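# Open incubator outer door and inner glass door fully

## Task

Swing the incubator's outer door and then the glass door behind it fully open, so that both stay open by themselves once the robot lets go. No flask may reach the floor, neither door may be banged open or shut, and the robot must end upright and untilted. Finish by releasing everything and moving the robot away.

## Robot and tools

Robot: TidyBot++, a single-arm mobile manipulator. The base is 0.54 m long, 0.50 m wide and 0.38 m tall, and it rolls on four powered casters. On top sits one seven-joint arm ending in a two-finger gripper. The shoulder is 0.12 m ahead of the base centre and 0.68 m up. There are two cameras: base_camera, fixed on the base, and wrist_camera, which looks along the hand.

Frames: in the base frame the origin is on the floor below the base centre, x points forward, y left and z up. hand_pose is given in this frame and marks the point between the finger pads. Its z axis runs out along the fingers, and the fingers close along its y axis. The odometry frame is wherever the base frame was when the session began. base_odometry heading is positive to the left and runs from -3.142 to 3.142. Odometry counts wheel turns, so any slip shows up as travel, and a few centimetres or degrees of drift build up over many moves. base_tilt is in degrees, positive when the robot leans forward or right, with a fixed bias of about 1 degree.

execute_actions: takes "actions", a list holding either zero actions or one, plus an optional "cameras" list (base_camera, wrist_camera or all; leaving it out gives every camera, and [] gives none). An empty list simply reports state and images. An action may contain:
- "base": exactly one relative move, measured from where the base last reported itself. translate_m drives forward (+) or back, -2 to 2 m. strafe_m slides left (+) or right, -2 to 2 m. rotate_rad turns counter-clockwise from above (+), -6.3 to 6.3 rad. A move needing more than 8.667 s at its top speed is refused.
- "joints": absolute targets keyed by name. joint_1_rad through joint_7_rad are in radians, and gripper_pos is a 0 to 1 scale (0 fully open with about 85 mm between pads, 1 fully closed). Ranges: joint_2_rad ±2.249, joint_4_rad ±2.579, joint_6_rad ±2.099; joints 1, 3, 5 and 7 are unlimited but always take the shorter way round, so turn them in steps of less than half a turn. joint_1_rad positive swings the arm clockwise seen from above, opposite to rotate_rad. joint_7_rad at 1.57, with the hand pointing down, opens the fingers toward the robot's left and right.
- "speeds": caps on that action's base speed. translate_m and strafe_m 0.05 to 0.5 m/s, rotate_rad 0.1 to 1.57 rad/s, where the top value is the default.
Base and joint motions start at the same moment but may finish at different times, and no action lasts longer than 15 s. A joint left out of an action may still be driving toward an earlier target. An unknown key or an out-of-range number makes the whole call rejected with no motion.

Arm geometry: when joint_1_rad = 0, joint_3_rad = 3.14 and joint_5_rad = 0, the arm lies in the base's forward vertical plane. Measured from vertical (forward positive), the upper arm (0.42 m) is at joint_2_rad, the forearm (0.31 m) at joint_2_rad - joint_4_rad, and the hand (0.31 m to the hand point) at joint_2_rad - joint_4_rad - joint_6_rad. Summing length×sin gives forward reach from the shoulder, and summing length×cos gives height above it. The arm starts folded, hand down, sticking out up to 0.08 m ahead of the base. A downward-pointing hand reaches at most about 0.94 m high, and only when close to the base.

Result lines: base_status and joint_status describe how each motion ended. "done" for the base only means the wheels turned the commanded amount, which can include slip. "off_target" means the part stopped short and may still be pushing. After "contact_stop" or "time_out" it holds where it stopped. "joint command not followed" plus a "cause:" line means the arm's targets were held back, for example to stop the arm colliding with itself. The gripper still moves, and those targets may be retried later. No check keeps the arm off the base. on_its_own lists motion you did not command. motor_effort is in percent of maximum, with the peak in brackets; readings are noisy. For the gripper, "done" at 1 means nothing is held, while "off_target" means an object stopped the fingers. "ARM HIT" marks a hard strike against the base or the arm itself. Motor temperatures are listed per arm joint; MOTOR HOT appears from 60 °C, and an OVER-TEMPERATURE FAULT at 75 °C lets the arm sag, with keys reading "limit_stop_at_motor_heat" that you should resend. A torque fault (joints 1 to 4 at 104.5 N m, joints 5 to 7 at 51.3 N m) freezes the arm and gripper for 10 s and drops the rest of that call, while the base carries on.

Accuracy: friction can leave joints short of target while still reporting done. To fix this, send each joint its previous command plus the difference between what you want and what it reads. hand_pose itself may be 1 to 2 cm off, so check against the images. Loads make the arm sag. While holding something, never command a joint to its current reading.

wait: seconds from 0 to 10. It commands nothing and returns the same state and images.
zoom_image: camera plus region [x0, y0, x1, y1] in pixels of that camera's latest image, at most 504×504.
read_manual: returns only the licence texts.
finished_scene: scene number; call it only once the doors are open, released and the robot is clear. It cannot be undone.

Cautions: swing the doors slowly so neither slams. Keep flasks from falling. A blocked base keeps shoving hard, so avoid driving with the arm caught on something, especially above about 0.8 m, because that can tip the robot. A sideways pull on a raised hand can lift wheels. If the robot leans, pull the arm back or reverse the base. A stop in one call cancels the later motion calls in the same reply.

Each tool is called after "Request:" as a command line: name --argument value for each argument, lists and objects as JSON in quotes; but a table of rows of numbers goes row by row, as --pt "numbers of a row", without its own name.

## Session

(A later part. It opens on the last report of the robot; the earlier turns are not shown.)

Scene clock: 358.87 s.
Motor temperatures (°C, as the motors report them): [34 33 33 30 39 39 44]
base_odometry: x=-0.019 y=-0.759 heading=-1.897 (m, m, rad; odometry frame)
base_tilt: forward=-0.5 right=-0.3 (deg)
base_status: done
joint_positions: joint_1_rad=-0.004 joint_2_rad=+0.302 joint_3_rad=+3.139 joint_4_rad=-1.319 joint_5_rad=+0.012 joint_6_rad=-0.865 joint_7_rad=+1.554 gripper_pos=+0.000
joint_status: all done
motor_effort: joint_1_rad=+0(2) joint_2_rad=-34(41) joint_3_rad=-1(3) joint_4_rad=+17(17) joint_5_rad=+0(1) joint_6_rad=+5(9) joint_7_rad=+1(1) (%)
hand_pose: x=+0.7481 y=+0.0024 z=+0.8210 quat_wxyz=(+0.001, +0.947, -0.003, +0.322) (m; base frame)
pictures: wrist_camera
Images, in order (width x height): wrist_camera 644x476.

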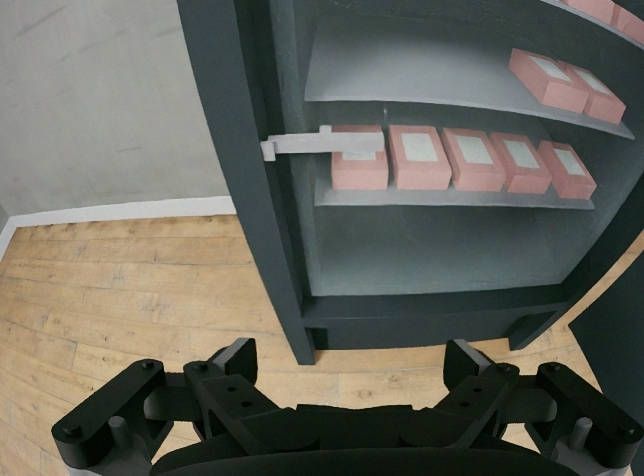

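Request:
execute_actions --actions '[{"base":{"strafe_m":0.015},"joints":{"joint_1_rad":0.0,"joint_2_rad":0.62,"joint_4_rad":-2.05,"joint_6_rad":1.13,"joint_7_rad":3.1}}]' --cameras '["wrist_camera"]'

Scene clock: 382.07 s.
Motor temperatures (°C, as the motors report them): [34 33 33 30 39 39 44]
base_odometry: x=-0.005 y=-0.764 heading=-1.897 (m, m, rad; odometry frame)
base_tilt: forward=-0.6 right=-0.3 (deg)
base_status: done
joint_positions: joint_1_rad=-0.004 joint_2_rad=+0.610 joint_3_rad=+3.139 joint_4_rad=-2.030 joint_5_rad=+0.012 joint_6_rad=+1.094 joint_7_rad=+3.068 gripper_pos=+0.000
joint_status: all done
motor_effort: joint_1_rad=+1(5) joint_2_rad=-38(39) joint_3_rad=-1(2) joint_4_rad=+11(18) joint_5_rad=+0(1) joint_6_rad=+9(8) joint_7_rad=+0(0) (%)
hand_pose: x=+0.8223 y=+0.0088 z=+0.7589 quat_wxyz=(+0.484, +0.507, +0.481, +0.528) (m; base frame)
pictures: wrist_camera
Images, in order (width x height): wrist_camera 644x476.

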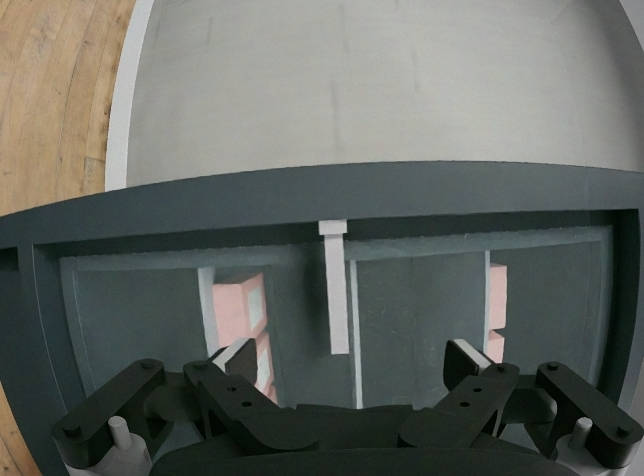

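Request:
execute_actions --actions '[{"base":{"translate_m":0.14},"speeds":{"translate_m":0.12}}]' --cameras '["wrist_camera"]'

Scene clock: 388.00 s.
Motor temperatures (°C, as the motors report them): [34 33 33 30 39 39 44]
base_odometry: x=-0.049 y=-0.897 heading=-1.896 (m, m, rad; odometry frame)
base_tilt: forward=-0.5 right=-0.3 (deg)
base_status: done
joint_positions: joint_1_rad=-0.004 joint_2_rad=+0.612 joint_3_rad=+3.139 joint_4_rad=-2.032 joint_5_rad=+0.012 joint_6_rad=+1.094 joint_7_rad=+3.068 gripper_pos=+0.000
joint_status: not commanded
motor_effort: joint_1_rad=+1(1) joint_2_rad=-38(40) joint_3_rad=-1(2) joint_4_rad=+11(13) joint_5_rad=+0(0) joint_6_rad=+9(10) joint_7_rad=+0(1) (%)
hand_pose: x=+0.8219 y=+0.0088 z=+0.7563 quat_wxyz=(+0.483, +0.508, +0.482, +0.526) (m; base frame)
pictures: wrist_camera
Images, in order (width x height): wrist_camera 644x476.

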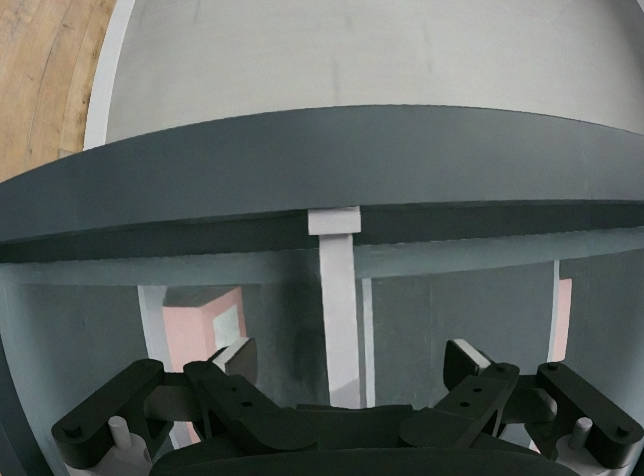

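Request:
execute_actions --actions '[{"base":{"translate_m":0.06},"speeds":{"translate_m":0.08}}]' --cameras '["wrist_camera"]'

Scene clock: 395.67 s.
Motor temperatures (°C, as the motors report them): [34 33 33 30 39 39 44]
base_odometry: x=-0.068 y=-0.954 heading=-1.896 (m, m, rad; odometry frame)
base_tilt: forward=-0.5 right=-0.2 (deg)
base_status: done
joint_positions: joint_1_rad=-0.004 joint_2_rad=+0.610 joint_3_rad=+3.139 joint_4_rad=-2.056 joint_5_rad=+0.012 joint_6_rad=+1.097 joint_7_rad=+3.068 gripper_pos=+0.000
joint_status: not commanded
motor_effort: joint_1_rad=+0(4) joint_2_rad=-36(39) joint_3_rad=-1(2) joint_4_rad=+12(26) joint_5_rad=+0(1) joint_6_rad=+9(9) joint_7_rad=+0(0) (%)
hand_pose: x=+0.8152 y=+0.0087 z=+0.7479 quat_wxyz=(+0.478, +0.513, +0.486, +0.522) (m; base frame)
pictures: wrist_camera
Images, in order (width x height): wrist_camera 644x476.

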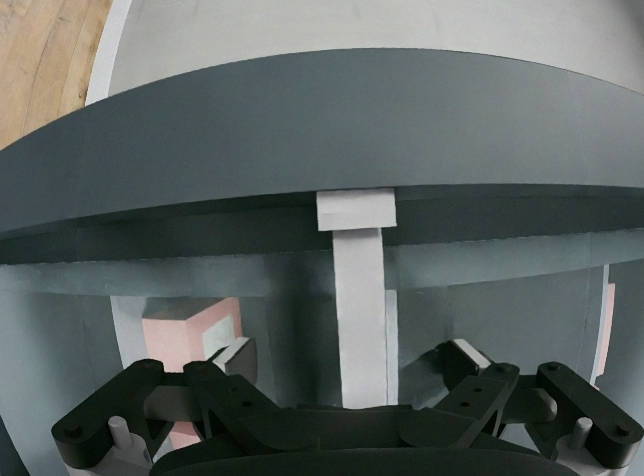

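Request:
execute_actions --actions '[{"base":{"translate_m":-0.018},"speeds":{"translate_m":0.05}}]' --cameras '[]'

Request:
execute_actions --actions '[{"joints":{"gripper_pos":1.0}}]' --cameras '["wrist_camera"]'

Scene clock: 401.53 s.
Motor temperatures (°C, as the motors report them): [34 33 33 30 39 39 44]
base_odometry: x=-0.063 y=-0.937 heading=-1.896 (m, m, rad; odometry frame)
base_tilt: forward=-0.5 right=-0.3 (deg)
base_status: done
joint_positions: joint_1_rad=-0.004 joint_2_rad=+0.612 joint_3_rad=+3.139 joint_4_rad=-2.056 joint_5_rad=+0.012 joint_6_rad=+1.097 joint_7_rad=+3.068 gripper_pos=+0.000
joint_status: not commanded
motor_effort: joint_1_rad=+1(3) joint_2_rad=-37(39) joint_3_rad=-1(3) joint_4_rad=+11(12) joint_5_rad=+0(0) joint_6_rad=+9(10) joint_7_rad=+0(1) (%)
hand_pose: x=+0.8153 y=+0.0087 z=+0.7467 quat_wxyz=(+0.478, +0.513, +0.486, +0.521) (m; base frame)
pictures: none
No camera images: the call's "cameras" was empty. Leave "cameras" out to get every camera's image.

Scene clock: 402.63 s.
Motor temperatures (°C, as the motors report them): [34 33 33 30 39 39 44]
base_odometry: x=-0.063 y=-0.937 heading=-1.896 (m, m, rad; odometry frame)
base_tilt: forward=-0.5 right=-0.2 (deg)
base_status: not commanded
joint_positions: joint_1_rad=-0.003 joint_2_rad=+0.608 joint_3_rad=+3.139 joint_4_rad=-2.056 joint_5_rad=+0.012 joint_6_rad=+1.107 joint_7_rad=+3.087 gripper_pos=+0.845
joint_status: gripper_pos off_target (ended at +0.845, target +1.000)
motor_effort: joint_1_rad=+1(0) joint_2_rad=-37(42) joint_3_rad=-2(3) joint_4_rad=+13(18) joint_5_rad=-2(2) joint_6_rad=+9(14) joint_7_rad=-3(4) (%)
hand_pose: x=+0.8151 y=+0.0085 z=+0.7523 quat_wxyz=(+0.486, +0.505, +0.488, +0.520) (m; base frame)
pictures: wrist_camera
Images, in order (width x height): wrist_camera 644x476.

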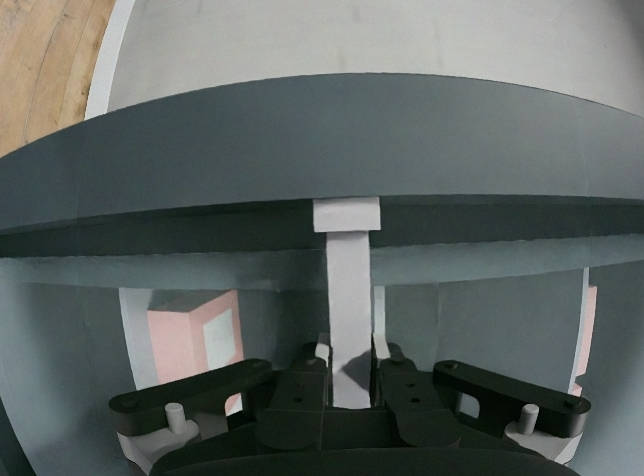

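Request:
execute_actions --actions '[{"joints":{"joint_7_rad":2.7}}]'

Scene clock: 406.63 s.
Motor temperatures (°C, as the motors report them): [34 33 33 30 39 39 44]
base_odometry: x=-0.063 y=-0.937 heading=-1.896 (m, m, rad; odometry frame)
base_tilt: forward=-0.5 right=-0.3 (deg)
base_status: not commanded
joint_positions: joint_1_rad=-0.003 joint_2_rad=+0.607 joint_3_rad=+3.159 joint_4_rad=-2.057 joint_5_rad=+0.048 joint_6_rad=+1.107 joint_7_rad=+2.865 gripper_pos=+0.845
joint_status: joint_7_rad off_target (ended at +2.865, target +2.700)
motor_effort: joint_1_rad=+2(3) joint_2_rad=-32(35) joint_3_rad=-8(9) joint_4_rad=+15(15) joint_5_rad=-9(10) joint_6_rad=+6(8) joint_7_rad=-21(22) (%)
hand_pose: x=+0.8147 y=+0.0078 z=+0.7520 quat_wxyz=(+0.429, +0.547, +0.441, +0.568) (m; base frame)
pictures: base_camera, wrist_camera
Images, in order (width x height): base_camera 644x364, wrist_camera 644x476.

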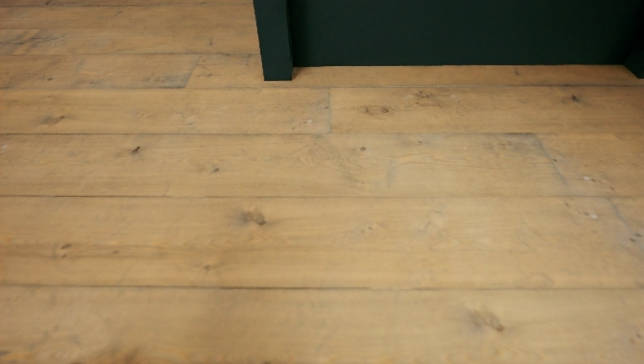

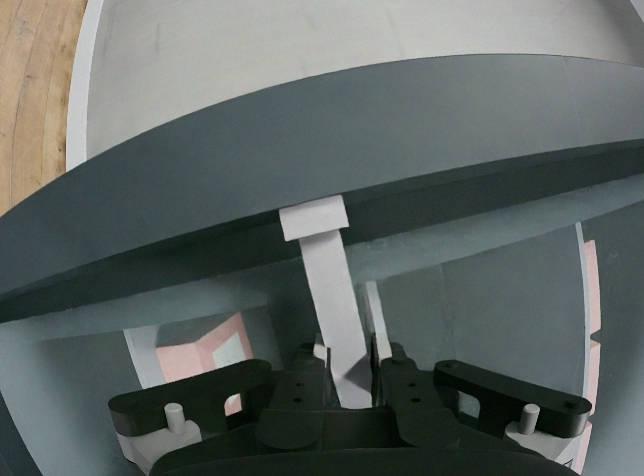

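Request:
execute_actions --actions '[{"joints":{"joint_7_rad":3.4}}]' --cameras '["wrist_camera"]'

Scene clock: 412.97 s.
Motor temperatures (°C, as the motors report them): [34 33 33 30 39 39 44]
base_odometry: x=-0.063 y=-0.937 heading=-1.896 (m, m, rad; odometry frame)
base_tilt: forward=-0.5 right=-0.2 (deg)
base_status: not commanded
joint_positions: joint_1_rad=-0.004 joint_2_rad=+0.607 joint_3_rad=+3.149 joint_4_rad=-2.056 joint_5_rad=+0.028 joint_6_rad=+1.108 joint_7_rad=+3.380 gripper_pos=+0.847
joint_status: all done
motor_effort: joint_1_rad=+3(3) joint_2_rad=-33(36) joint_3_rad=+2(8) joint_4_rad=+9(14) joint_5_rad=-1(9) joint_6_rad=+6(8) joint_7_rad=+1(21) (%)
hand_pose: x=+0.8149 y=+0.0076 z=+0.7535 quat_wxyz=(+0.559, +0.422, +0.560, +0.442) (m; base frame)
pictures: wrist_camera
Images, in order (width x height): wrist_camera 644x476.

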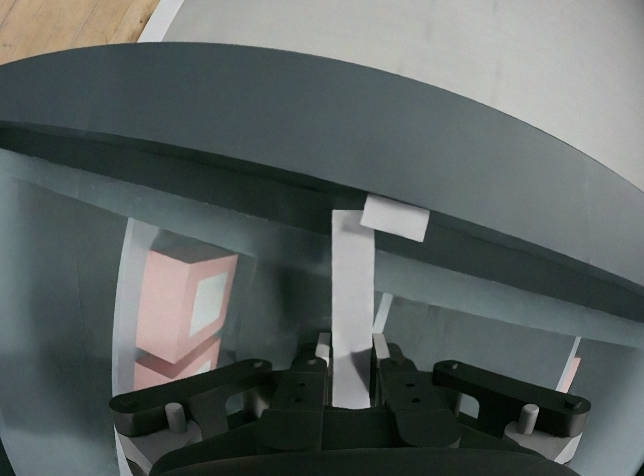

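Request:
execute_actions --actions '[{"joints":{"joint_7_rad":4.0}}]' --cameras '["wrist_camera"]'

Request:
execute_actions --actions '[{"joints":{"joint_7_rad":4.65}}]' --cameras '["wrist_camera"]'

Scene clock: 419.87 s.
Motor temperatures (°C, as the motors report them): [34 33 33 30 39 39 44]
base_odometry: x=-0.063 y=-0.937 heading=-1.896 (m, m, rad; odometry frame)
base_tilt: forward=-0.5 right=-0.3 (deg)
base_status: not commanded
joint_positions: joint_1_rad=-0.006 joint_2_rad=+0.604 joint_3_rad=+3.149 joint_4_rad=-2.056 joint_5_rad=+0.028 joint_6_rad=+1.111 joint_7_rad=+3.981 gripper_pos=+0.847
joint_status: all done
motor_effort: joint_1_rad=+4(4) joint_2_rad=-31(33) joint_3_rad=+2(1) joint_4_rad=+9(9) joint_5_rad=-2(2) joint_6_rad=+5(6) joint_7_rad=+1(0) (%)
hand_pose: x=+0.8148 y=+0.0093 z=+0.7562 quat_wxyz=(+0.666, +0.236, +0.658, +0.258) (m; base frame)
pictures: wrist_camera
Images, in order (width x height): wrist_camera 644x476.

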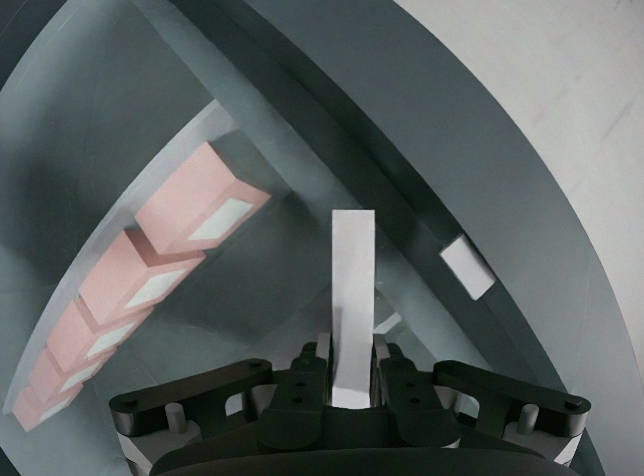

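Scene clock: 420.90 s.
Motor temperatures (°C, as the motors report them): [34 33 33 30 39 39 44]
base_odometry: x=-0.063 y=-0.937 heading=-1.896 (m, m, rad; odometry frame)
base_tilt: forward=-0.5 right=-0.3 (deg)
base_status: not commanded
joint_positions: joint_1_rad=-0.010 joint_2_rad=+0.603 joint_3_rad=+3.148 joint_4_rad=-2.056 joint_5_rad=+0.028 joint_6_rad=+1.113 joint_7_rad=+4.632 gripper_pos=+0.847
joint_status: all done
motor_effort: joint_1_rad=+5(5) joint_2_rad=-31(31) joint_3_rad=+3(3) joint_4_rad=+8(9) joint_5_rad=-3(3) joint_6_rad=+5(5) joint_7_rad=+1(1) (%)
hand_pose: x=+0.8147 y=+0.0126 z=+0.7576 quat_wxyz=(+0.715, +0.012, +0.698, +0.034) (m; base frame)
pictures: wrist_camera
Images, in order (width x height): wrist_camera 644x476.

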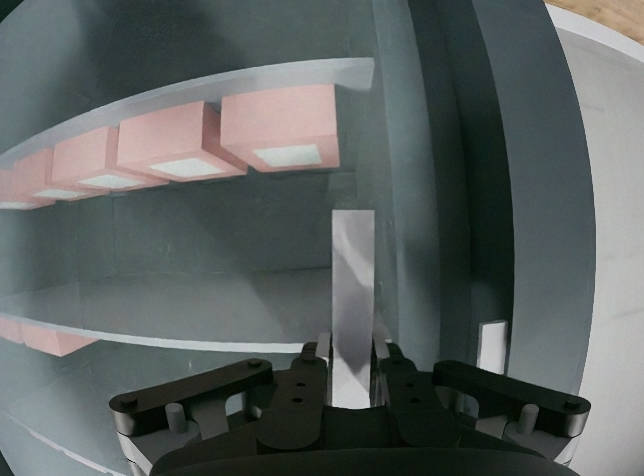

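Request:
execute_actions --actions '[{"base":{"translate_m":-0.08},"speeds":{"translate_m":0.05}}]'

Scene clock: 425.73 s.
Motor temperatures (°C, as the motors report them): [34 33 33 30 39 39 44]
base_odometry: x=-0.037 y=-0.861 heading=-1.896 (m, m, rad; odometry frame)
base_tilt: forward=-0.5 right=-0.3 (deg)
base_status: done
joint_positions: joint_1_rad=+0.001 joint_2_rad=+0.605 joint_3_rad=+3.148 joint_4_rad=-2.053 joint_5_rad=+0.026 joint_6_rad=+1.114 joint_7_rad=+4.632 gripper_pos=+0.847
joint_status: not commanded
motor_effort: joint_1_rad=+1(5) joint_2_rad=-34(39) joint_3_rad=-1(3) joint_4_rad=+7(12) joint_5_rad=-2(2) joint_6_rad=+6(9) joint_7_rad=+0(1) (%)
hand_pose: x=+0.8157 y=+0.0043 z=+0.7577 quat_wxyz=(+0.716, +0.017, +0.698, +0.029) (m; base frame)
pictures: base_camera, wrist_camera
Images, in order (width x height): base_camera 644x364, wrist_camera 644x476.

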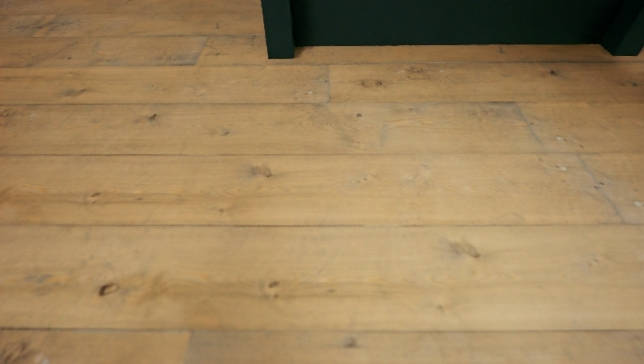

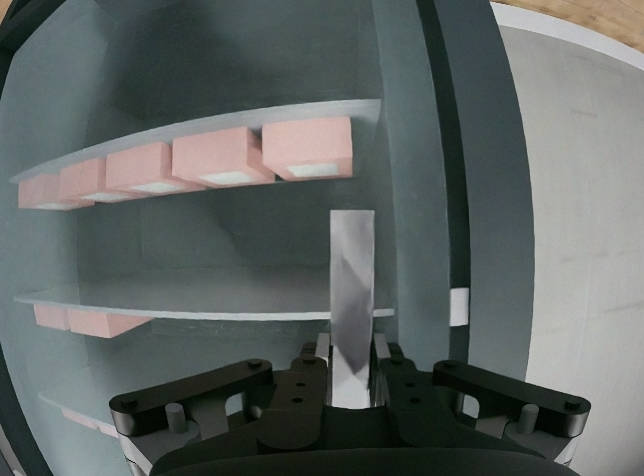

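Request:
execute_actions --actions '[{"base":{"strafe_m":-0.06},"speeds":{"strafe_m":0.12}}]' --cameras '[]'

Request:
execute_actions --actions '[{"base":{"rotate_rad":0.15},"speeds":{"rotate_rad":0.3}}]' --cameras '[]'

Request:
execute_actions --actions '[{"base":{"strafe_m":-0.07},"speeds":{"strafe_m":0.12}}]' --cameras '[]'

Request:
execute_actions --actions '[{"base":{"translate_m":-0.08},"speeds":{"translate_m":0.08}}]' --cameras '[]'

Request:
execute_actions --actions '[{"base":{"strafe_m":-0.06},"speeds":{"strafe_m":0.12}}]' --cameras '[]'

Request:
execute_actions --actions '[{"base":{"rotate_rad":0.15},"speeds":{"rotate_rad":0.3}}]' --cameras '[]'

Request:
execute_actions --actions '[{"base":{"strafe_m":-0.07},"speeds":{"strafe_m":0.12}}]' --cameras '[]'

Request:
execute_actions --actions '[{"base":{"translate_m":-0.08},"speeds":{"translate_m":0.08}}]'

Scene clock: 440.47 s.
Motor temperatures (°C, as the motors report them): [34 33 33 30 39 39 44]
base_odometry: x=-0.094 y=-0.842 heading=-1.895 (m, m, rad; odometry frame)
base_tilt: forward=-0.5 right=-0.2 (deg)
base_status: done
joint_positions: joint_1_rad=-0.045 joint_2_rad=+0.606 joint_3_rad=+3.119 joint_4_rad=-2.052 joint_5_rad=+0.028 joint_6_rad=+1.114 joint_7_rad=+4.632 gripper_pos=+0.847
joint_status: not commanded
motor_effort: joint_1_rad=+10(12) joint_2_rad=-36(37) joint_3_rad=+5(7) joint_4_rad=+11(13) joint_5_rad=-5(7) joint_6_rad=+8(9) joint_7_rad=+0(0) (%)
hand_pose: x=+0.8136 y=+0.0521 z=+0.7578 quat_wxyz=(+0.714, -0.003, +0.698, +0.060) (m; base frame)
pictures: none
No camera images: the call's "cameras" was empty. Leave "cameras" out to get every camera's image.

Scene clock: 441.47 s.
Motor temperatures (°C, as the motors report them): [34 33 33 30 39 39 44]
base_odometry: x=-0.094 y=-0.842 heading=-1.747 (m, m, rad; odometry frame)
base_tilt: forward=-0.5 right=-0.2 (deg)
base_status: done
joint_positions: joint_1_rad=+0.059 joint_2_rad=+0.606 joint_3_rad=+3.172 joint_4_rad=-2.051 joint_5_rad=-0.023 joint_6_rad=+1.114 joint_7_rad=+4.632 gripper_pos=+0.847
joint_status: not commanded
motor_effort: joint_1_rad=-11(12) joint_2_rad=-35(37) joint_3_rad=-11(11) joint_4_rad=+8(13) joint_5_rad=+7(7) joint_6_rad=+6(9) joint_7_rad=+0(0) (%)
hand_pose: x=+0.8137 y=-0.0618 z=+0.7580 quat_wxyz=(+0.717, +0.062, +0.694, -0.010) (m; base frame)
pictures: none
No camera images: the call's "cameras" was empty. Leave "cameras" out to get every camera's image.

Scene clock: 442.63 s.
Motor temperatures (°C, as the motors report them): [34 33 33 30 39 39 44]
base_odometry: x=-0.163 y=-0.830 heading=-1.745 (m, m, rad; odometry frame)
base_tilt: forward=-0.5 right=-0.2 (deg)
base_status: done
joint_positions: joint_1_rad=-0.012 joint_2_rad=+0.606 joint_3_rad=+3.146 joint_4_rad=-2.051 joint_5_rad=-0.006 joint_6_rad=+1.114 joint_7_rad=+4.632 gripper_pos=+0.848
joint_status: not commanded
motor_effort: joint_1_rad=+4(9) joint_2_rad=-36(36) joint_3_rad=+1(10) joint_4_rad=+12(12) joint_5_rad=+0(6) joint_6_rad=+8(8) joint_7_rad=-1(0) (%)
hand_pose: x=+0.8163 y=+0.0057 z=+0.7580 quat_wxyz=(+0.716, +0.027, +0.697, +0.030) (m; base frame)
pictures: none
No camera images: the call's "cameras" was empty. Leave "cameras" out to get every camera's image.

Scene clock: 444.13 s.
Motor temperatures (°C, as the motors report them): [34 33 33 30 39 39 44]
base_odometry: x=-0.149 y=-0.751 heading=-1.745 (m, m, rad; odometry frame)
base_tilt: forward=-0.5 right=-0.2 (deg)
base_status: done
joint_positions: joint_1_rad=+0.007 joint_2_rad=+0.608 joint_3_rad=+3.146 joint_4_rad=-2.049 joint_5_rad=-0.006 joint_6_rad=+1.114 joint_7_rad=+4.632 gripper_pos=+0.848
joint_status: not commanded
motor_effort: joint_1_rad=+0(5) joint_2_rad=-36(40) joint_3_rad=-2(4) joint_4_rad=+8(12) joint_5_rad=-1(3) joint_6_rad=+8(10) joint_7_rad=+0(0) (%)
hand_pose: x=+0.8170 y=-0.0075 z=+0.7578 quat_wxyz=(+0.717, +0.034, +0.696, +0.023) (m; base frame)
pictures: none
No camera images: the call's "cameras" was empty. Leave "cameras" out to get every camera's image.

Scene clock: 445.20 s.
Motor temperatures (°C, as the motors report them): [34 33 33 30 39 39 44]
base_odometry: x=-0.208 y=-0.740 heading=-1.745 (m, m, rad; odometry frame)
base_tilt: forward=-0.5 right=-0.3 (deg)
base_status: done
joint_positions: joint_1_rad=-0.044 joint_2_rad=+0.608 joint_3_rad=+3.120 joint_4_rad=-2.049 joint_5_rad=+0.028 joint_6_rad=+1.114 joint_7_rad=+4.632 gripper_pos=+0.848
joint_status: not commanded
motor_effort: joint_1_rad=+9(12) joint_2_rad=-36(38) joint_3_rad=+6(7) joint_4_rad=+12(12) joint_5_rad=-5(7) joint_6_rad=+8(10) joint_7_rad=+0(0) (%)
hand_pose: x=+0.8149 y=+0.0514 z=+0.7578 quat_wxyz=(+0.714, -0.002, +0.697, +0.060) (m; base frame)
pictures: none
No camera images: the call's "cameras" was empty. Leave "cameras" out to get every camera's image.

Scene clock: 446.17 s.
Motor temperatures (°C, as the motors report them): [34 33 33 30 39 39 44]
base_odometry: x=-0.209 y=-0.740 heading=-1.598 (m, m, rad; odometry frame)
base_tilt: forward=-0.5 right=-0.2 (deg)
base_status: done
joint_positions: joint_1_rad=+0.060 joint_2_rad=+0.608 joint_3_rad=+3.172 joint_4_rad=-2.048 joint_5_rad=-0.023 joint_6_rad=+1.114 joint_7_rad=+4.632 gripper_pos=+0.848
joint_status: not commanded
motor_effort: joint_1_rad=-10(12) joint_2_rad=-35(38) joint_3_rad=-11(11) joint_4_rad=+8(14) joint_5_rad=+6(7) joint_6_rad=+7(10) joint_7_rad=+1(0) (%)
hand_pose: x=+0.8146 y=-0.0628 z=+0.7580 quat_wxyz=(+0.717, +0.062, +0.694, -0.011) (m; base frame)
pictures: none
No camera images: the call's "cameras" was empty. Leave "cameras" out to get every camera's image.

Scene clock: 447.33 s.
Motor temperatures (°C, as the motors report them): [34 33 33 30 39 39 44]
base_odometry: x=-0.279 y=-0.739 heading=-1.596 (m, m, rad; odometry frame)
base_tilt: forward=-0.5 right=-0.3 (deg)
base_status: done
joint_positions: joint_1_rad=-0.011 joint_2_rad=+0.608 joint_3_rad=+3.147 joint_4_rad=-2.048 joint_5_rad=-0.006 joint_6_rad=+1.114 joint_7_rad=+4.632 gripper_pos=+0.848
joint_status: not commanded
motor_effort: joint_1_rad=+3(11) joint_2_rad=-36(36) joint_3_rad=+1(10) joint_4_rad=+12(12) joint_5_rad=-1(6) joint_6_rad=+8(8) joint_7_rad=+0(0) (%)
hand_pose: x=+0.8172 y=+0.0045 z=+0.7579 quat_wxyz=(+0.716, +0.028, +0.696, +0.029) (m; base frame)
pictures: none
No camera images: the call's "cameras" was empty. Leave "cameras" out to get every camera's image.

Scene clock: 448.83 s.
Motor temperatures (°C, as the motors report them): [34 33 33 30 39 39 44]
base_odometry: x=-0.277 y=-0.659 heading=-1.596 (m, m, rad; odometry frame)
base_tilt: forward=-0.5 right=-0.3 (deg)
base_status: done
joint_positions: joint_1_rad=+0.008 joint_2_rad=+0.609 joint_3_rad=+3.147 joint_4_rad=-2.047 joint_5_rad=-0.006 joint_6_rad=+1.114 joint_7_rad=+4.632 gripper_pos=+0.848
joint_status: not commanded
motor_effort: joint_1_rad=-1(5) joint_2_rad=-35(40) joint_3_rad=-2(4) joint_4_rad=+8(11) joint_5_rad=-1(3) joint_6_rad=+7(10) joint_7_rad=+0(0) (%)
hand_pose: x=+0.8177 y=-0.0087 z=+0.7578 quat_wxyz=(+0.717, +0.034, +0.696, +0.022) (m; base frame)
pictures: base_camera, wrist_camera
Images, in order (width x height): base_camera 644x364, wrist_camera 644x476.

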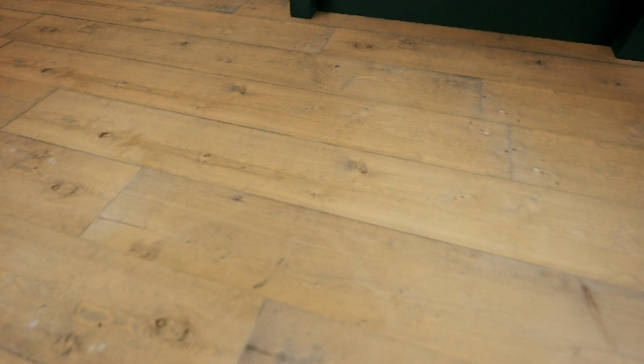

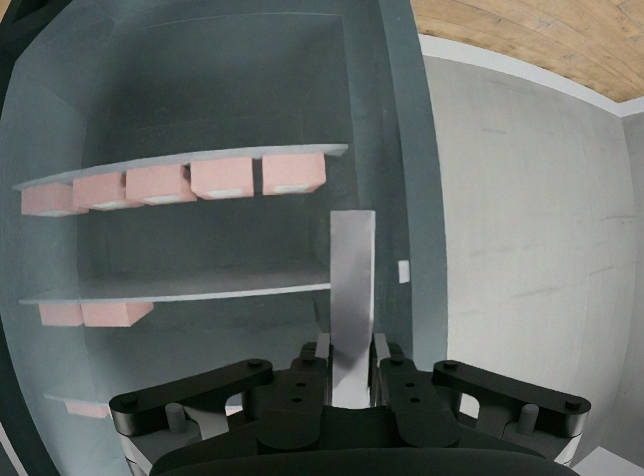

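Request:
execute_actions --actions '[{"base":{"strafe_m":-0.06},"speeds":{"strafe_m":0.12}}]' --cameras '[]'

Request:
execute_actions --actions '[{"base":{"rotate_rad":0.15},"speeds":{"rotate_rad":0.3}}]' --cameras '[]'

Request:
execute_actions --actions '[{"base":{"strafe_m":-0.07},"speeds":{"strafe_m":0.12}}]' --cameras '[]'

Request:
execute_actions --actions '[{"base":{"translate_m":-0.09},"speeds":{"translate_m":0.08}}]' --cameras '[]'

Request:
execute_actions --actions '[{"base":{"strafe_m":-0.06},"speeds":{"strafe_m":0.12}}]' --cameras '[]'

Request:
execute_actions --actions '[{"base":{"rotate_rad":0.15},"speeds":{"rotate_rad":0.3}}]' --cameras '[]'

Request:
execute_actions --actions '[{"base":{"strafe_m":-0.065},"speeds":{"strafe_m":0.12}}]' --cameras '[]'

Request:
execute_actions --actions '[{"base":{"translate_m":-0.09},"speeds":{"translate_m":0.08}}]'

Scene clock: 464.60 s.
Motor temperatures (°C, as the motors report them): [34 33 33 30 39 39 44]
base_odometry: x=-0.337 y=-0.657 heading=-1.596 (m, m, rad; odometry frame)
base_tilt: forward=-0.5 right=-0.2 (deg)
base_status: done
joint_positions: joint_1_rad=-0.043 joint_2_rad=+0.609 joint_3_rad=+3.121 joint_4_rad=-2.047 joint_5_rad=+0.028 joint_6_rad=+1.114 joint_7_rad=+4.632 gripper_pos=+0.848
joint_status: not commanded
motor_effort: joint_1_rad=+10(11) joint_2_rad=-37(37) joint_3_rad=+6(7) joint_4_rad=+13(12) joint_5_rad=-6(7) joint_6_rad=+9(9) joint_7_rad=+0(0) (%)
hand_pose: x=+0.8156 y=+0.0503 z=+0.7579 quat_wxyz=(+0.715, -0.002, +0.697, +0.059) (m; base frame)
pictures: none
No camera images: the call's "cameras" was empty. Leave "cameras" out to get every camera's image.

Scene clock: 465.57 s.
Motor temperatures (°C, as the motors report them): [34 33 33 30 39 39 44]
base_odometry: x=-0.337 y=-0.657 heading=-1.449 (m, m, rad; odometry frame)
base_tilt: forward=-0.5 right=-0.2 (deg)
base_status: done
joint_positions: joint_1_rad=+0.061 joint_2_rad=+0.609 joint_3_rad=+3.173 joint_4_rad=-2.046 joint_5_rad=-0.023 joint_6_rad=+1.114 joint_7_rad=+4.632 gripper_pos=+0.848
joint_status: not commanded
motor_effort: joint_1_rad=-11(12) joint_2_rad=-35(38) joint_3_rad=-11(11) joint_4_rad=+7(15) joint_5_rad=+6(7) joint_6_rad=+7(11) joint_7_rad=+0(0) (%)
hand_pose: x=+0.8151 y=-0.0639 z=+0.7579 quat_wxyz=(+0.717, +0.063, +0.694, -0.012) (m; base frame)
pictures: none
No camera images: the call's "cameras" was empty. Leave "cameras" out to get every camera's image.

Scene clock: 466.73 s.
Motor temperatures (°C, as the motors report them): [34 33 33 30 39 39 44]
base_odometry: x=-0.407 y=-0.665 heading=-1.447 (m, m, rad; odometry frame)
base_tilt: forward=-0.6 right=-0.2 (deg)
base_status: done
joint_positions: joint_1_rad=-0.010 joint_2_rad=+0.609 joint_3_rad=+3.148 joint_4_rad=-2.046 joint_5_rad=-0.007 joint_6_rad=+1.114 joint_7_rad=+4.632 gripper_pos=+0.848
joint_status: not commanded
motor_effort: joint_1_rad=+3(11) joint_2_rad=-35(36) joint_3_rad=+0(10) joint_4_rad=+11(11) joint_5_rad=+0(6) joint_6_rad=+8(8) joint_7_rad=+1(0) (%)
hand_pose: x=+0.8178 y=+0.0034 z=+0.7579 quat_wxyz=(+0.717, +0.028, +0.696, +0.029) (m; base frame)
pictures: none
No camera images: the call's "cameras" was empty. Leave "cameras" out to get every camera's image.

Scene clock: 468.37 s.
Motor temperatures (°C, as the motors report them): [34 33 33 30 39 39 44]
base_odometry: x=-0.418 y=-0.576 heading=-1.447 (m, m, rad; odometry frame)
base_tilt: forward=-0.6 right=-0.2 (deg)
base_status: done
joint_positions: joint_1_rad=+0.012 joint_2_rad=+0.610 joint_3_rad=+3.148 joint_4_rad=-2.045 joint_5_rad=-0.007 joint_6_rad=+1.114 joint_7_rad=+4.632 gripper_pos=+0.848
joint_status: not commanded
motor_effort: joint_1_rad=-1(4) joint_2_rad=-36(41) joint_3_rad=-3(5) joint_4_rad=+8(12) joint_5_rad=-1(3) joint_6_rad=+7(10) joint_7_rad=+1(0) (%)
hand_pose: x=+0.8182 y=-0.0120 z=+0.7578 quat_wxyz=(+0.717, +0.036, +0.696, +0.021) (m; base frame)
pictures: none
No camera images: the call's "cameras" was empty. Leave "cameras" out to get every camera's image.

Scene clock: 469.43 s.
Motor temperatures (°C, as the motors report them): [34 33 33 30 39 39 44]
base_odometry: x=-0.478 y=-0.583 heading=-1.447 (m, m, rad; odometry frame)
base_tilt: forward=-0.5 right=-0.3 (deg)
base_status: done
joint_positions: joint_1_rad=-0.041 joint_2_rad=+0.611 joint_3_rad=+3.123 joint_4_rad=-2.045 joint_5_rad=+0.026 joint_6_rad=+1.114 joint_7_rad=+4.632 gripper_pos=+0.848
joint_status: not commanded
motor_effort: joint_1_rad=+9(10) joint_2_rad=-37(38) joint_3_rad=+5(7) joint_4_rad=+12(12) joint_5_rad=-5(7) joint_6_rad=+8(9) joint_7_rad=+0(0) (%)
hand_pose: x=+0.8164 y=+0.0472 z=+0.7578 quat_wxyz=(+0.715, +0.000, +0.697, +0.057) (m; base frame)
pictures: none
No camera images: the call's "cameras" was empty. Leave "cameras" out to get every camera's image.

Scene clock: 470.40 s.
Motor temperatures (°C, as the motors report them): [34 33 33 30 39 39 44]
base_odometry: x=-0.478 y=-0.583 heading=-1.299 (m, m, rad; odometry frame)
base_tilt: forward=-0.5 right=-0.2 (deg)
base_status: done
joint_positions: joint_1_rad=+0.063 joint_2_rad=+0.610 joint_3_rad=+3.175 joint_4_rad=-2.045 joint_5_rad=-0.023 joint_6_rad=+1.114 joint_7_rad=+4.632 gripper_pos=+0.848
joint_status: not commanded
motor_effort: joint_1_rad=-12(13) joint_2_rad=-35(38) joint_3_rad=-11(11) joint_4_rad=+8(14) joint_5_rad=+6(7) joint_6_rad=+7(10) joint_7_rad=+0(0) (%)
hand_pose: x=+0.8154 y=-0.0667 z=+0.7579 quat_wxyz=(+0.718, +0.064, +0.694, -0.014) (m; base frame)
pictures: none
No camera images: the call's "cameras" was empty. Leave "cameras" out to get every camera's image.

Scene clock: 471.47 s.
Motor temperatures (°C, as the motors report them): [34 33 33 30 39 39 44]
base_odometry: x=-0.541 y=-0.601 heading=-1.298 (m, m, rad; odometry frame)
base_tilt: forward=-0.5 right=-0.2 (deg)
base_status: done
joint_positions: joint_1_rad=-0.004 joint_2_rad=+0.610 joint_3_rad=+3.153 joint_4_rad=-2.045 joint_5_rad=-0.008 joint_6_rad=+1.114 joint_7_rad=+4.632 gripper_pos=+0.849
joint_status: not commanded
motor_effort: joint_1_rad=+1(12) joint_2_rad=-35(35) joint_3_rad=+0(11) joint_4_rad=+10(11) joint_5_rad=+0(6) joint_6_rad=+7(8) joint_7_rad=+0(0) (%)
hand_pose: x=+0.8184 y=-0.0040 z=+0.7579 quat_wxyz=(+0.717, +0.032, +0.696, +0.024) (m; base frame)
pictures: none
No camera images: the call's "cameras" was empty. Leave "cameras" out to get every camera's image.

Scene clock: 473.10 s.
Motor temperatures (°C, as the motors report them): [34 33 33 30 39 39 44]
base_odometry: x=-0.565 y=-0.514 heading=-1.298 (m, m, rad; odometry frame)
base_tilt: forward=-0.5 right=-0.3 (deg)
base_status: done
joint_positions: joint_1_rad=+0.019 joint_2_rad=+0.611 joint_3_rad=+3.153 joint_4_rad=-2.043 joint_5_rad=-0.009 joint_6_rad=+1.114 joint_7_rad=+4.632 gripper_pos=+0.849
joint_status: not commanded
motor_effort: joint_1_rad=-2(5) joint_2_rad=-36(41) joint_3_rad=-4(5) joint_4_rad=+7(11) joint_5_rad=+0(3) joint_6_rad=+7(11) joint_7_rad=+1(0) (%)
hand_pose: x=+0.8186 y=-0.0206 z=+0.7578 quat_wxyz=(+0.717, +0.040, +0.695, +0.015) (m; base frame)
pictures: base_camera, wrist_camera
Images, in order (width x height): base_camera 644x364, wrist_camera 644x476.

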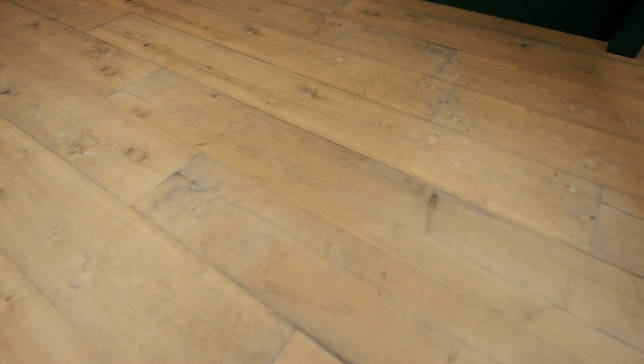

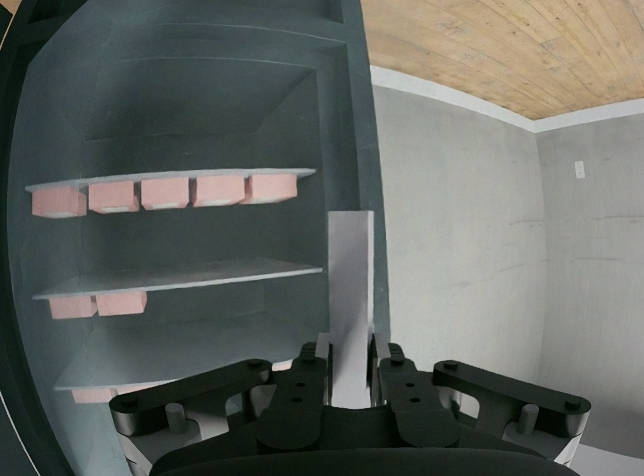

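Request:
execute_actions --actions '[{"joints":{"gripper_pos":0.0}}]' --cameras '[]'

Request:
execute_actions --actions '[{"base":{"translate_m":-0.3},"speeds":{"translate_m":0.2}}]' --cameras '[]'

Request:
execute_actions --actions '[{"base":{"rotate_rad":-0.6},"joints":{"joint_7_rad":3.14,"gripper_pos":1.0,"joint_1_rad":-0.6}}]' --cameras '[]'

Request:
execute_actions --actions '[{"base":{"strafe_m":0.75},"joints":{"joint_7_rad":1.57,"joint_1_rad":0.0}}]'

Scene clock: 490.10 s.
Motor temperatures (°C, as the motors report them): [34 33 33 30 39 39 44]
base_odometry: x=-0.565 y=-0.514 heading=-1.298 (m, m, rad; odometry frame)
base_tilt: forward=-0.5 right=-0.3 (deg)
base_status: not commanded
joint_positions: joint_1_rad=+0.003 joint_2_rad=+0.612 joint_3_rad=+3.153 joint_4_rad=-2.047 joint_5_rad=-0.009 joint_6_rad=+1.114 joint_7_rad=+4.632 gripper_pos=+0.000
joint_status: all done
motor_effort: joint_1_rad=+1(3) joint_2_rad=-37(38) joint_3_rad=-1(4) joint_4_rad=+11(12) joint_5_rad=+0(1) joint_6_rad=+8(9) joint_7_rad=+1(1) (%)
hand_pose: x=+0.8179 y=-0.0092 z=+0.7555 quat_wxyz=(+0.716, +0.034, +0.697, +0.021) (m; base frame)
pictures: none
No camera images: the call's "cameras" was empty. Leave "cameras" out to get every camera's image.

Scene clock: 492.37 s.
Motor temperatures (°C, as the motors report them): [34 33 33 30 39 39 44]
base_odometry: x=-0.646 y=-0.225 heading=-1.298 (m, m, rad; odometry frame)
base_tilt: forward=-0.5 right=-0.2 (deg)
base_status: done
joint_positions: joint_1_rad=+0.003 joint_2_rad=+0.614 joint_3_rad=+3.153 joint_4_rad=-2.047 joint_5_rad=-0.009 joint_6_rad=+1.114 joint_7_rad=+4.632 gripper_pos=+0.000
joint_status: not commanded
motor_effort: joint_1_rad=+1(1) joint_2_rad=-38(40) joint_3_rad=-1(2) joint_4_rad=+12(12) joint_5_rad=+0(1) joint_6_rad=+9(9) joint_7_rad=+0(1) (%)
hand_pose: x=+0.8180 y=-0.0092 z=+0.7545 quat_wxyz=(+0.715, +0.034, +0.698, +0.021) (m; base frame)
pictures: none
No camera images: the call's "cameras" was empty. Leave "cameras" out to get every camera's image.

Scene clock: 494.53 s.
Motor temperatures (°C, as the motors report them): [34 33 33 30 39 39 44]
base_odometry: x=-0.646 y=-0.225 heading=-1.897 (m, m, rad; odometry frame)
base_tilt: forward=-0.5 right=-0.3 (deg)
base_status: done
joint_positions: joint_1_rad=-0.601 joint_2_rad=+0.614 joint_3_rad=+3.149 joint_4_rad=-2.047 joint_5_rad=-0.009 joint_6_rad=+1.114 joint_7_rad=+3.171 gripper_pos=+0.999
joint_status: all done
motor_effort: joint_1_rad=+2(4) joint_2_rad=-37(38) joint_3_rad=-1(4) joint_4_rad=+11(12) joint_5_rad=+0(2) joint_6_rad=+8(8) joint_7_rad=+1(1) (%)
hand_pose: x=+0.6984 y=+0.3911 z=+0.7546 quat_wxyz=(+0.347, +0.321, +0.621, +0.626) (m; base frame)
pictures: none
No camera images: the call's "cameras" was empty. Leave "cameras" out to get every camera's image.

Scene clock: 497.50 s.
Motor temperatures (°C, as the motors report them): [34 33 33 30 39 39 44]
base_odometry: x=+0.064 y=-0.467 heading=-1.898 (m, m, rad; odometry frame)
base_tilt: forward=-0.6 right=-0.2 (deg)
base_status: done
joint_positions: joint_1_rad=-0.006 joint_2_rad=+0.614 joint_3_rad=+3.149 joint_4_rad=-2.047 joint_5_rad=-0.009 joint_6_rad=+1.114 joint_7_rad=+1.601 gripper_pos=+0.999
joint_status: all done
motor_effort: joint_1_rad=+1(3) joint_2_rad=-37(39) joint_3_rad=-1(2) joint_4_rad=+11(11) joint_5_rad=+0(1) joint_6_rad=+9(9) joint_7_rad=+0(0) (%)
hand_pose: x=+0.8181 y=-0.0010 z=+0.7546 quat_wxyz=(+0.014, +0.698, +0.008, +0.715) (m; base frame)
pictures: base_camera, wrist_camera
Images, in order (width x height): base_camera 644x364, wrist_camera 644x476.

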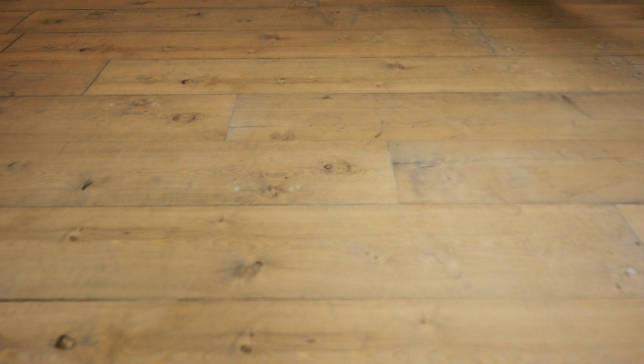

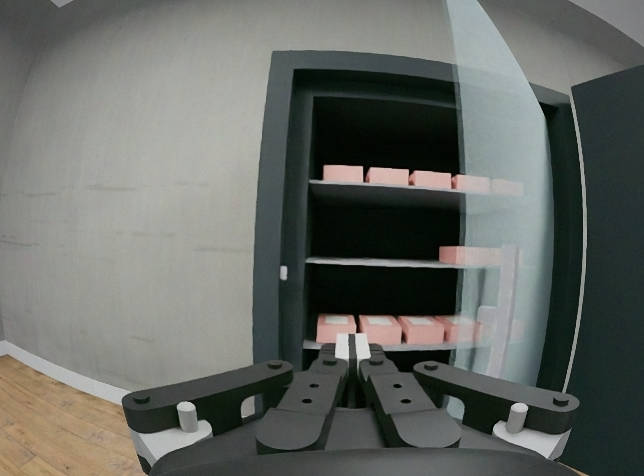

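Request:
execute_actions --actions '[{"base":{"translate_m":0.12},"speeds":{"translate_m":0.15}}]' --cameras '["wrist_camera"]'

Request:
execute_actions --actions '[{"base":{"strafe_m":-0.2},"speeds":{"strafe_m":0.08}}]' --cameras '["wrist_camera"]'

Scene clock: 508.17 s.
Motor temperatures (°C, as the motors report them): [34 33 33 30 39 39 44]
base_odometry: x=+0.026 y=-0.581 heading=-1.897 (m, m, rad; odometry frame)
base_tilt: forward=-0.5 right=-0.2 (deg)
base_status: done
joint_positions: joint_1_rad=-0.006 joint_2_rad=+0.614 joint_3_rad=+3.149 joint_4_rad=-2.047 joint_5_rad=-0.009 joint_6_rad=+1.114 joint_7_rad=+1.601 gripper_pos=+0.999
joint_status: not commanded
motor_effort: joint_1_rad=+1(1) joint_2_rad=-36(40) joint_3_rad=-2(2) joint_4_rad=+11(12) joint_5_rad=+0(1) joint_6_rad=+8(9) joint_7_rad=+0(0) (%)
hand_pose: x=+0.8181 y=-0.0014 z=+0.7541 quat_wxyz=(+0.014, +0.699, +0.008, +0.715) (m; base frame)
pictures: wrist_camera
Images, in order (width x height): wrist_camera 644x476.

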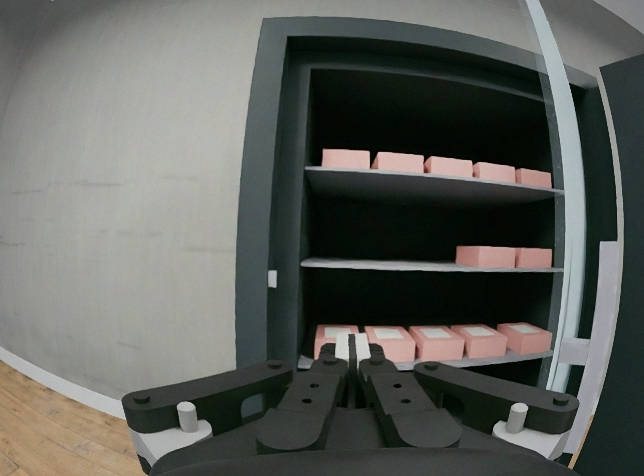

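Scene clock: 511.17 s.
Motor temperatures (°C, as the motors report them): [34 33 33 30 39 39 44]
base_odometry: x=-0.164 y=-0.517 heading=-1.897 (m, m, rad; odometry frame)
base_tilt: forward=-0.5 right=-0.3 (deg)
base_status: done
joint_positions: joint_1_rad=-0.091 joint_2_rad=+0.612 joint_3_rad=+3.079 joint_4_rad=-2.057 joint_5_rad=+0.064 joint_6_rad=+1.114 joint_7_rad=+1.601 gripper_pos=+0.999
joint_status: not commanded
motor_effort: joint_1_rad=+19(21) joint_2_rad=-33(39) joint_3_rad=+13(15) joint_4_rad=+15(17) joint_5_rad=-10(12) joint_6_rad=+8(10) joint_7_rad=+1(0) (%)
hand_pose: x=+0.8046 y=+0.1151 z=+0.7530 quat_wxyz=(-0.063, +0.696, +0.078, +0.711) (m; base frame)
pictures: wrist_camera
Images, in order (width x height): wrist_camera 644x476.

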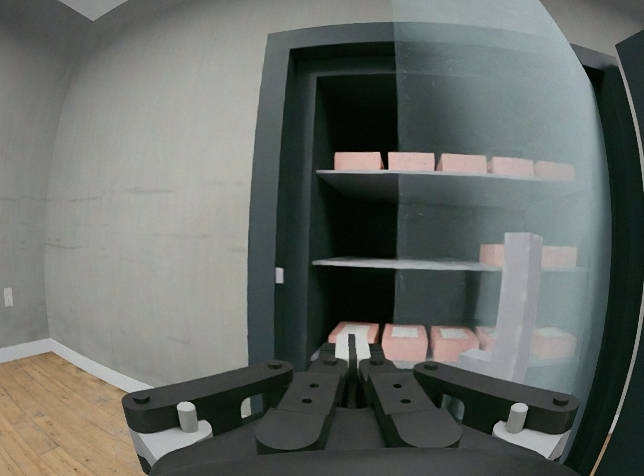

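Request:
execute_actions --actions '[{"base":{"strafe_m":0.25},"speeds":{"strafe_m":0.1},"joints":{"joint_1_rad":0.0,"joint_3_rad":3.14,"joint_5_rad":0.0}}]' --cameras '["wrist_camera"]'

Scene clock: 521.70 s.
Motor temperatures (°C, as the motors report them): [34 33 33 30 39 39 44]
base_odometry: x=+0.073 y=-0.598 heading=-1.897 (m, m, rad; odometry frame)
base_tilt: forward=-0.5 right=-0.3 (deg)
base_status: done
joint_positions: joint_1_rad=-0.004 joint_2_rad=+0.612 joint_3_rad=+3.118 joint_4_rad=-2.057 joint_5_rad=+0.019 joint_6_rad=+1.114 joint_7_rad=+1.601 gripper_pos=+0.999
joint_status: all done
motor_effort: joint_1_rad=+1(18) joint_2_rad=-37(38) joint_3_rad=-1(12) joint_4_rad=+11(17) joint_5_rad=+0(10) joint_6_rad=+9(9) joint_7_rad=+1(0) (%)
hand_pose: x=+0.8145 y=+0.0220 z=+0.7518 quat_wxyz=(-0.006, +0.701, +0.023, +0.713) (m; base frame)
pictures: wrist_camera
Images, in order (width x height): wrist_camera 644x476.

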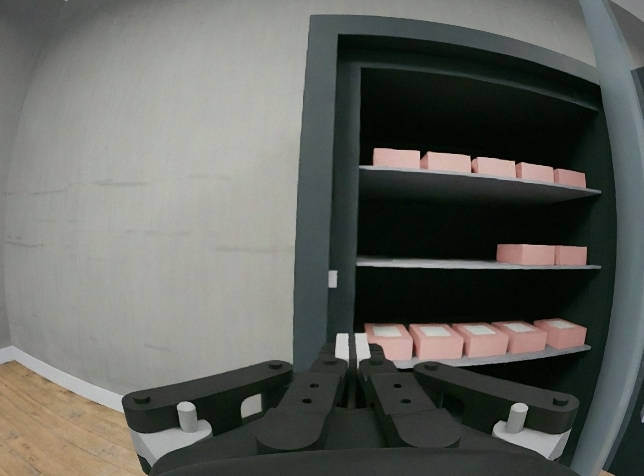

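Request:
execute_actions --actions '[{"base":{"strafe_m":0.27},"speeds":{"strafe_m":0.2}}]' --cameras '[]'

Request:
execute_actions --actions '[{"base":{"translate_m":0.14},"speeds":{"translate_m":0.12},"joints":{"joint_1_rad":0.45}}]' --cameras '["wrist_camera"]'

Scene clock: 553.20 s.
Motor temperatures (°C, as the motors report them): [34 33 33 30 39 39 44]
base_odometry: x=+0.329 y=-0.685 heading=-1.897 (m, m, rad; odometry frame)
base_tilt: forward=-0.6 right=-0.3 (deg)
base_status: done
joint_positions: joint_1_rad=-0.003 joint_2_rad=+0.612 joint_3_rad=+3.121 joint_4_rad=-2.057 joint_5_rad=+0.018 joint_6_rad=+1.114 joint_7_rad=+1.601 gripper_pos=+0.999
joint_status: not commanded
motor_effort: joint_1_rad=+1(3) joint_2_rad=-37(40) joint_3_rad=-2(3) joint_4_rad=+11(12) joint_5_rad=+0(1) joint_6_rad=+9(9) joint_7_rad=+1(1) (%)
hand_pose: x=+0.8147 y=+0.0191 z=+0.7515 quat_wxyz=(-0.003, +0.701, +0.022, +0.713) (m; base frame)
pictures: none
No camera images: the call's "cameras" was empty. Leave "cameras" out to get every camera's image.

Scene clock: 554.97 s.
Motor temperatures (°C, as the motors report them): [34 33 33 30 39 39 44]
base_odometry: x=+0.284 y=-0.817 heading=-1.897 (m, m, rad; odometry frame)
base_tilt: forward=-0.5 right=-0.3 (deg)
base_status: done
joint_positions: joint_1_rad=+0.445 joint_2_rad=+0.613 joint_3_rad=+3.126 joint_4_rad=-2.057 joint_5_rad=+0.017 joint_6_rad=+1.114 joint_7_rad=+1.601 gripper_pos=+0.999
joint_status: all done
motor_effort: joint_1_rad=+0(4) joint_2_rad=-36(41) joint_3_rad=-1(3) joint_4_rad=+11(13) joint_5_rad=+0(1) joint_6_rad=+9(10) joint_7_rad=+1(1) (%)
hand_pose: x=+0.7532 y=-0.2869 z=+0.7508 quat_wxyz=(+0.158, +0.689, -0.136, +0.695) (m; base frame)
pictures: wrist_camera
Images, in order (width x height): wrist_camera 644x476.

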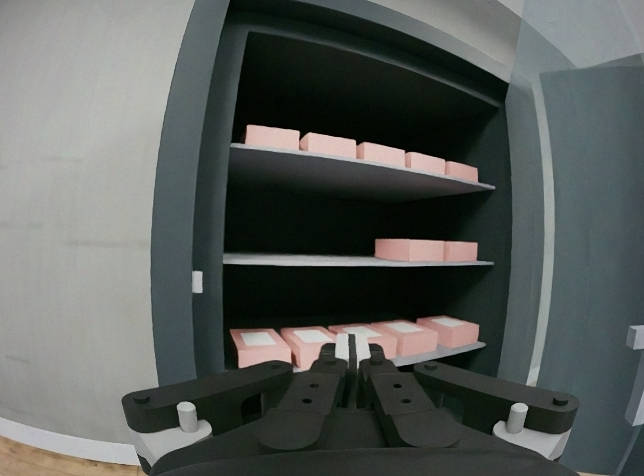

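Request:
execute_actions --actions '[{"base":{"strafe_m":-0.2},"speeds":{"strafe_m":0.07}}]' --cameras '["wrist_camera"]'

Scene clock: 562.03 s.
Motor temperatures (°C, as the motors report them): [34 33 33 30 39 39 44]
base_odometry: x=+0.095 y=-0.754 heading=-1.897 (m, m, rad; odometry frame)
base_tilt: forward=-0.5 right=-0.2 (deg)
base_status: done
joint_positions: joint_1_rad=+0.449 joint_2_rad=+0.613 joint_3_rad=+3.126 joint_4_rad=-2.057 joint_5_rad=+0.017 joint_6_rad=+1.114 joint_7_rad=+1.601 gripper_pos=+0.999
joint_status: not commanded
motor_effort: joint_1_rad=+1(4) joint_2_rad=-37(38) joint_3_rad=-1(2) joint_4_rad=+12(11) joint_5_rad=+0(1) joint_6_rad=+9(9) joint_7_rad=+0(1) (%)
hand_pose: x=+0.7521 y=-0.2891 z=+0.7508 quat_wxyz=(+0.159, +0.688, -0.137, +0.694) (m; base frame)
pictures: wrist_camera
Images, in order (width x height): wrist_camera 644x476.

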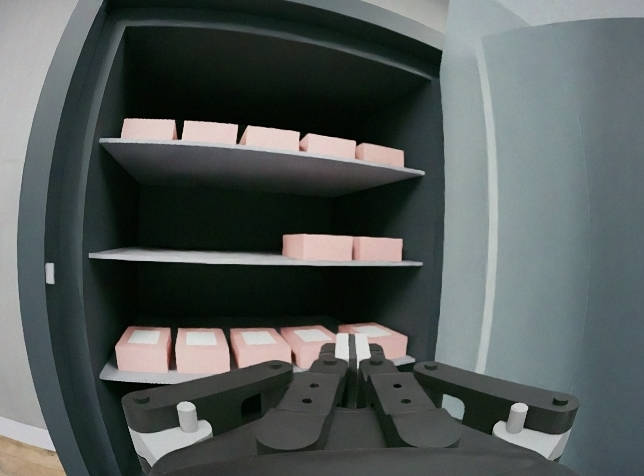

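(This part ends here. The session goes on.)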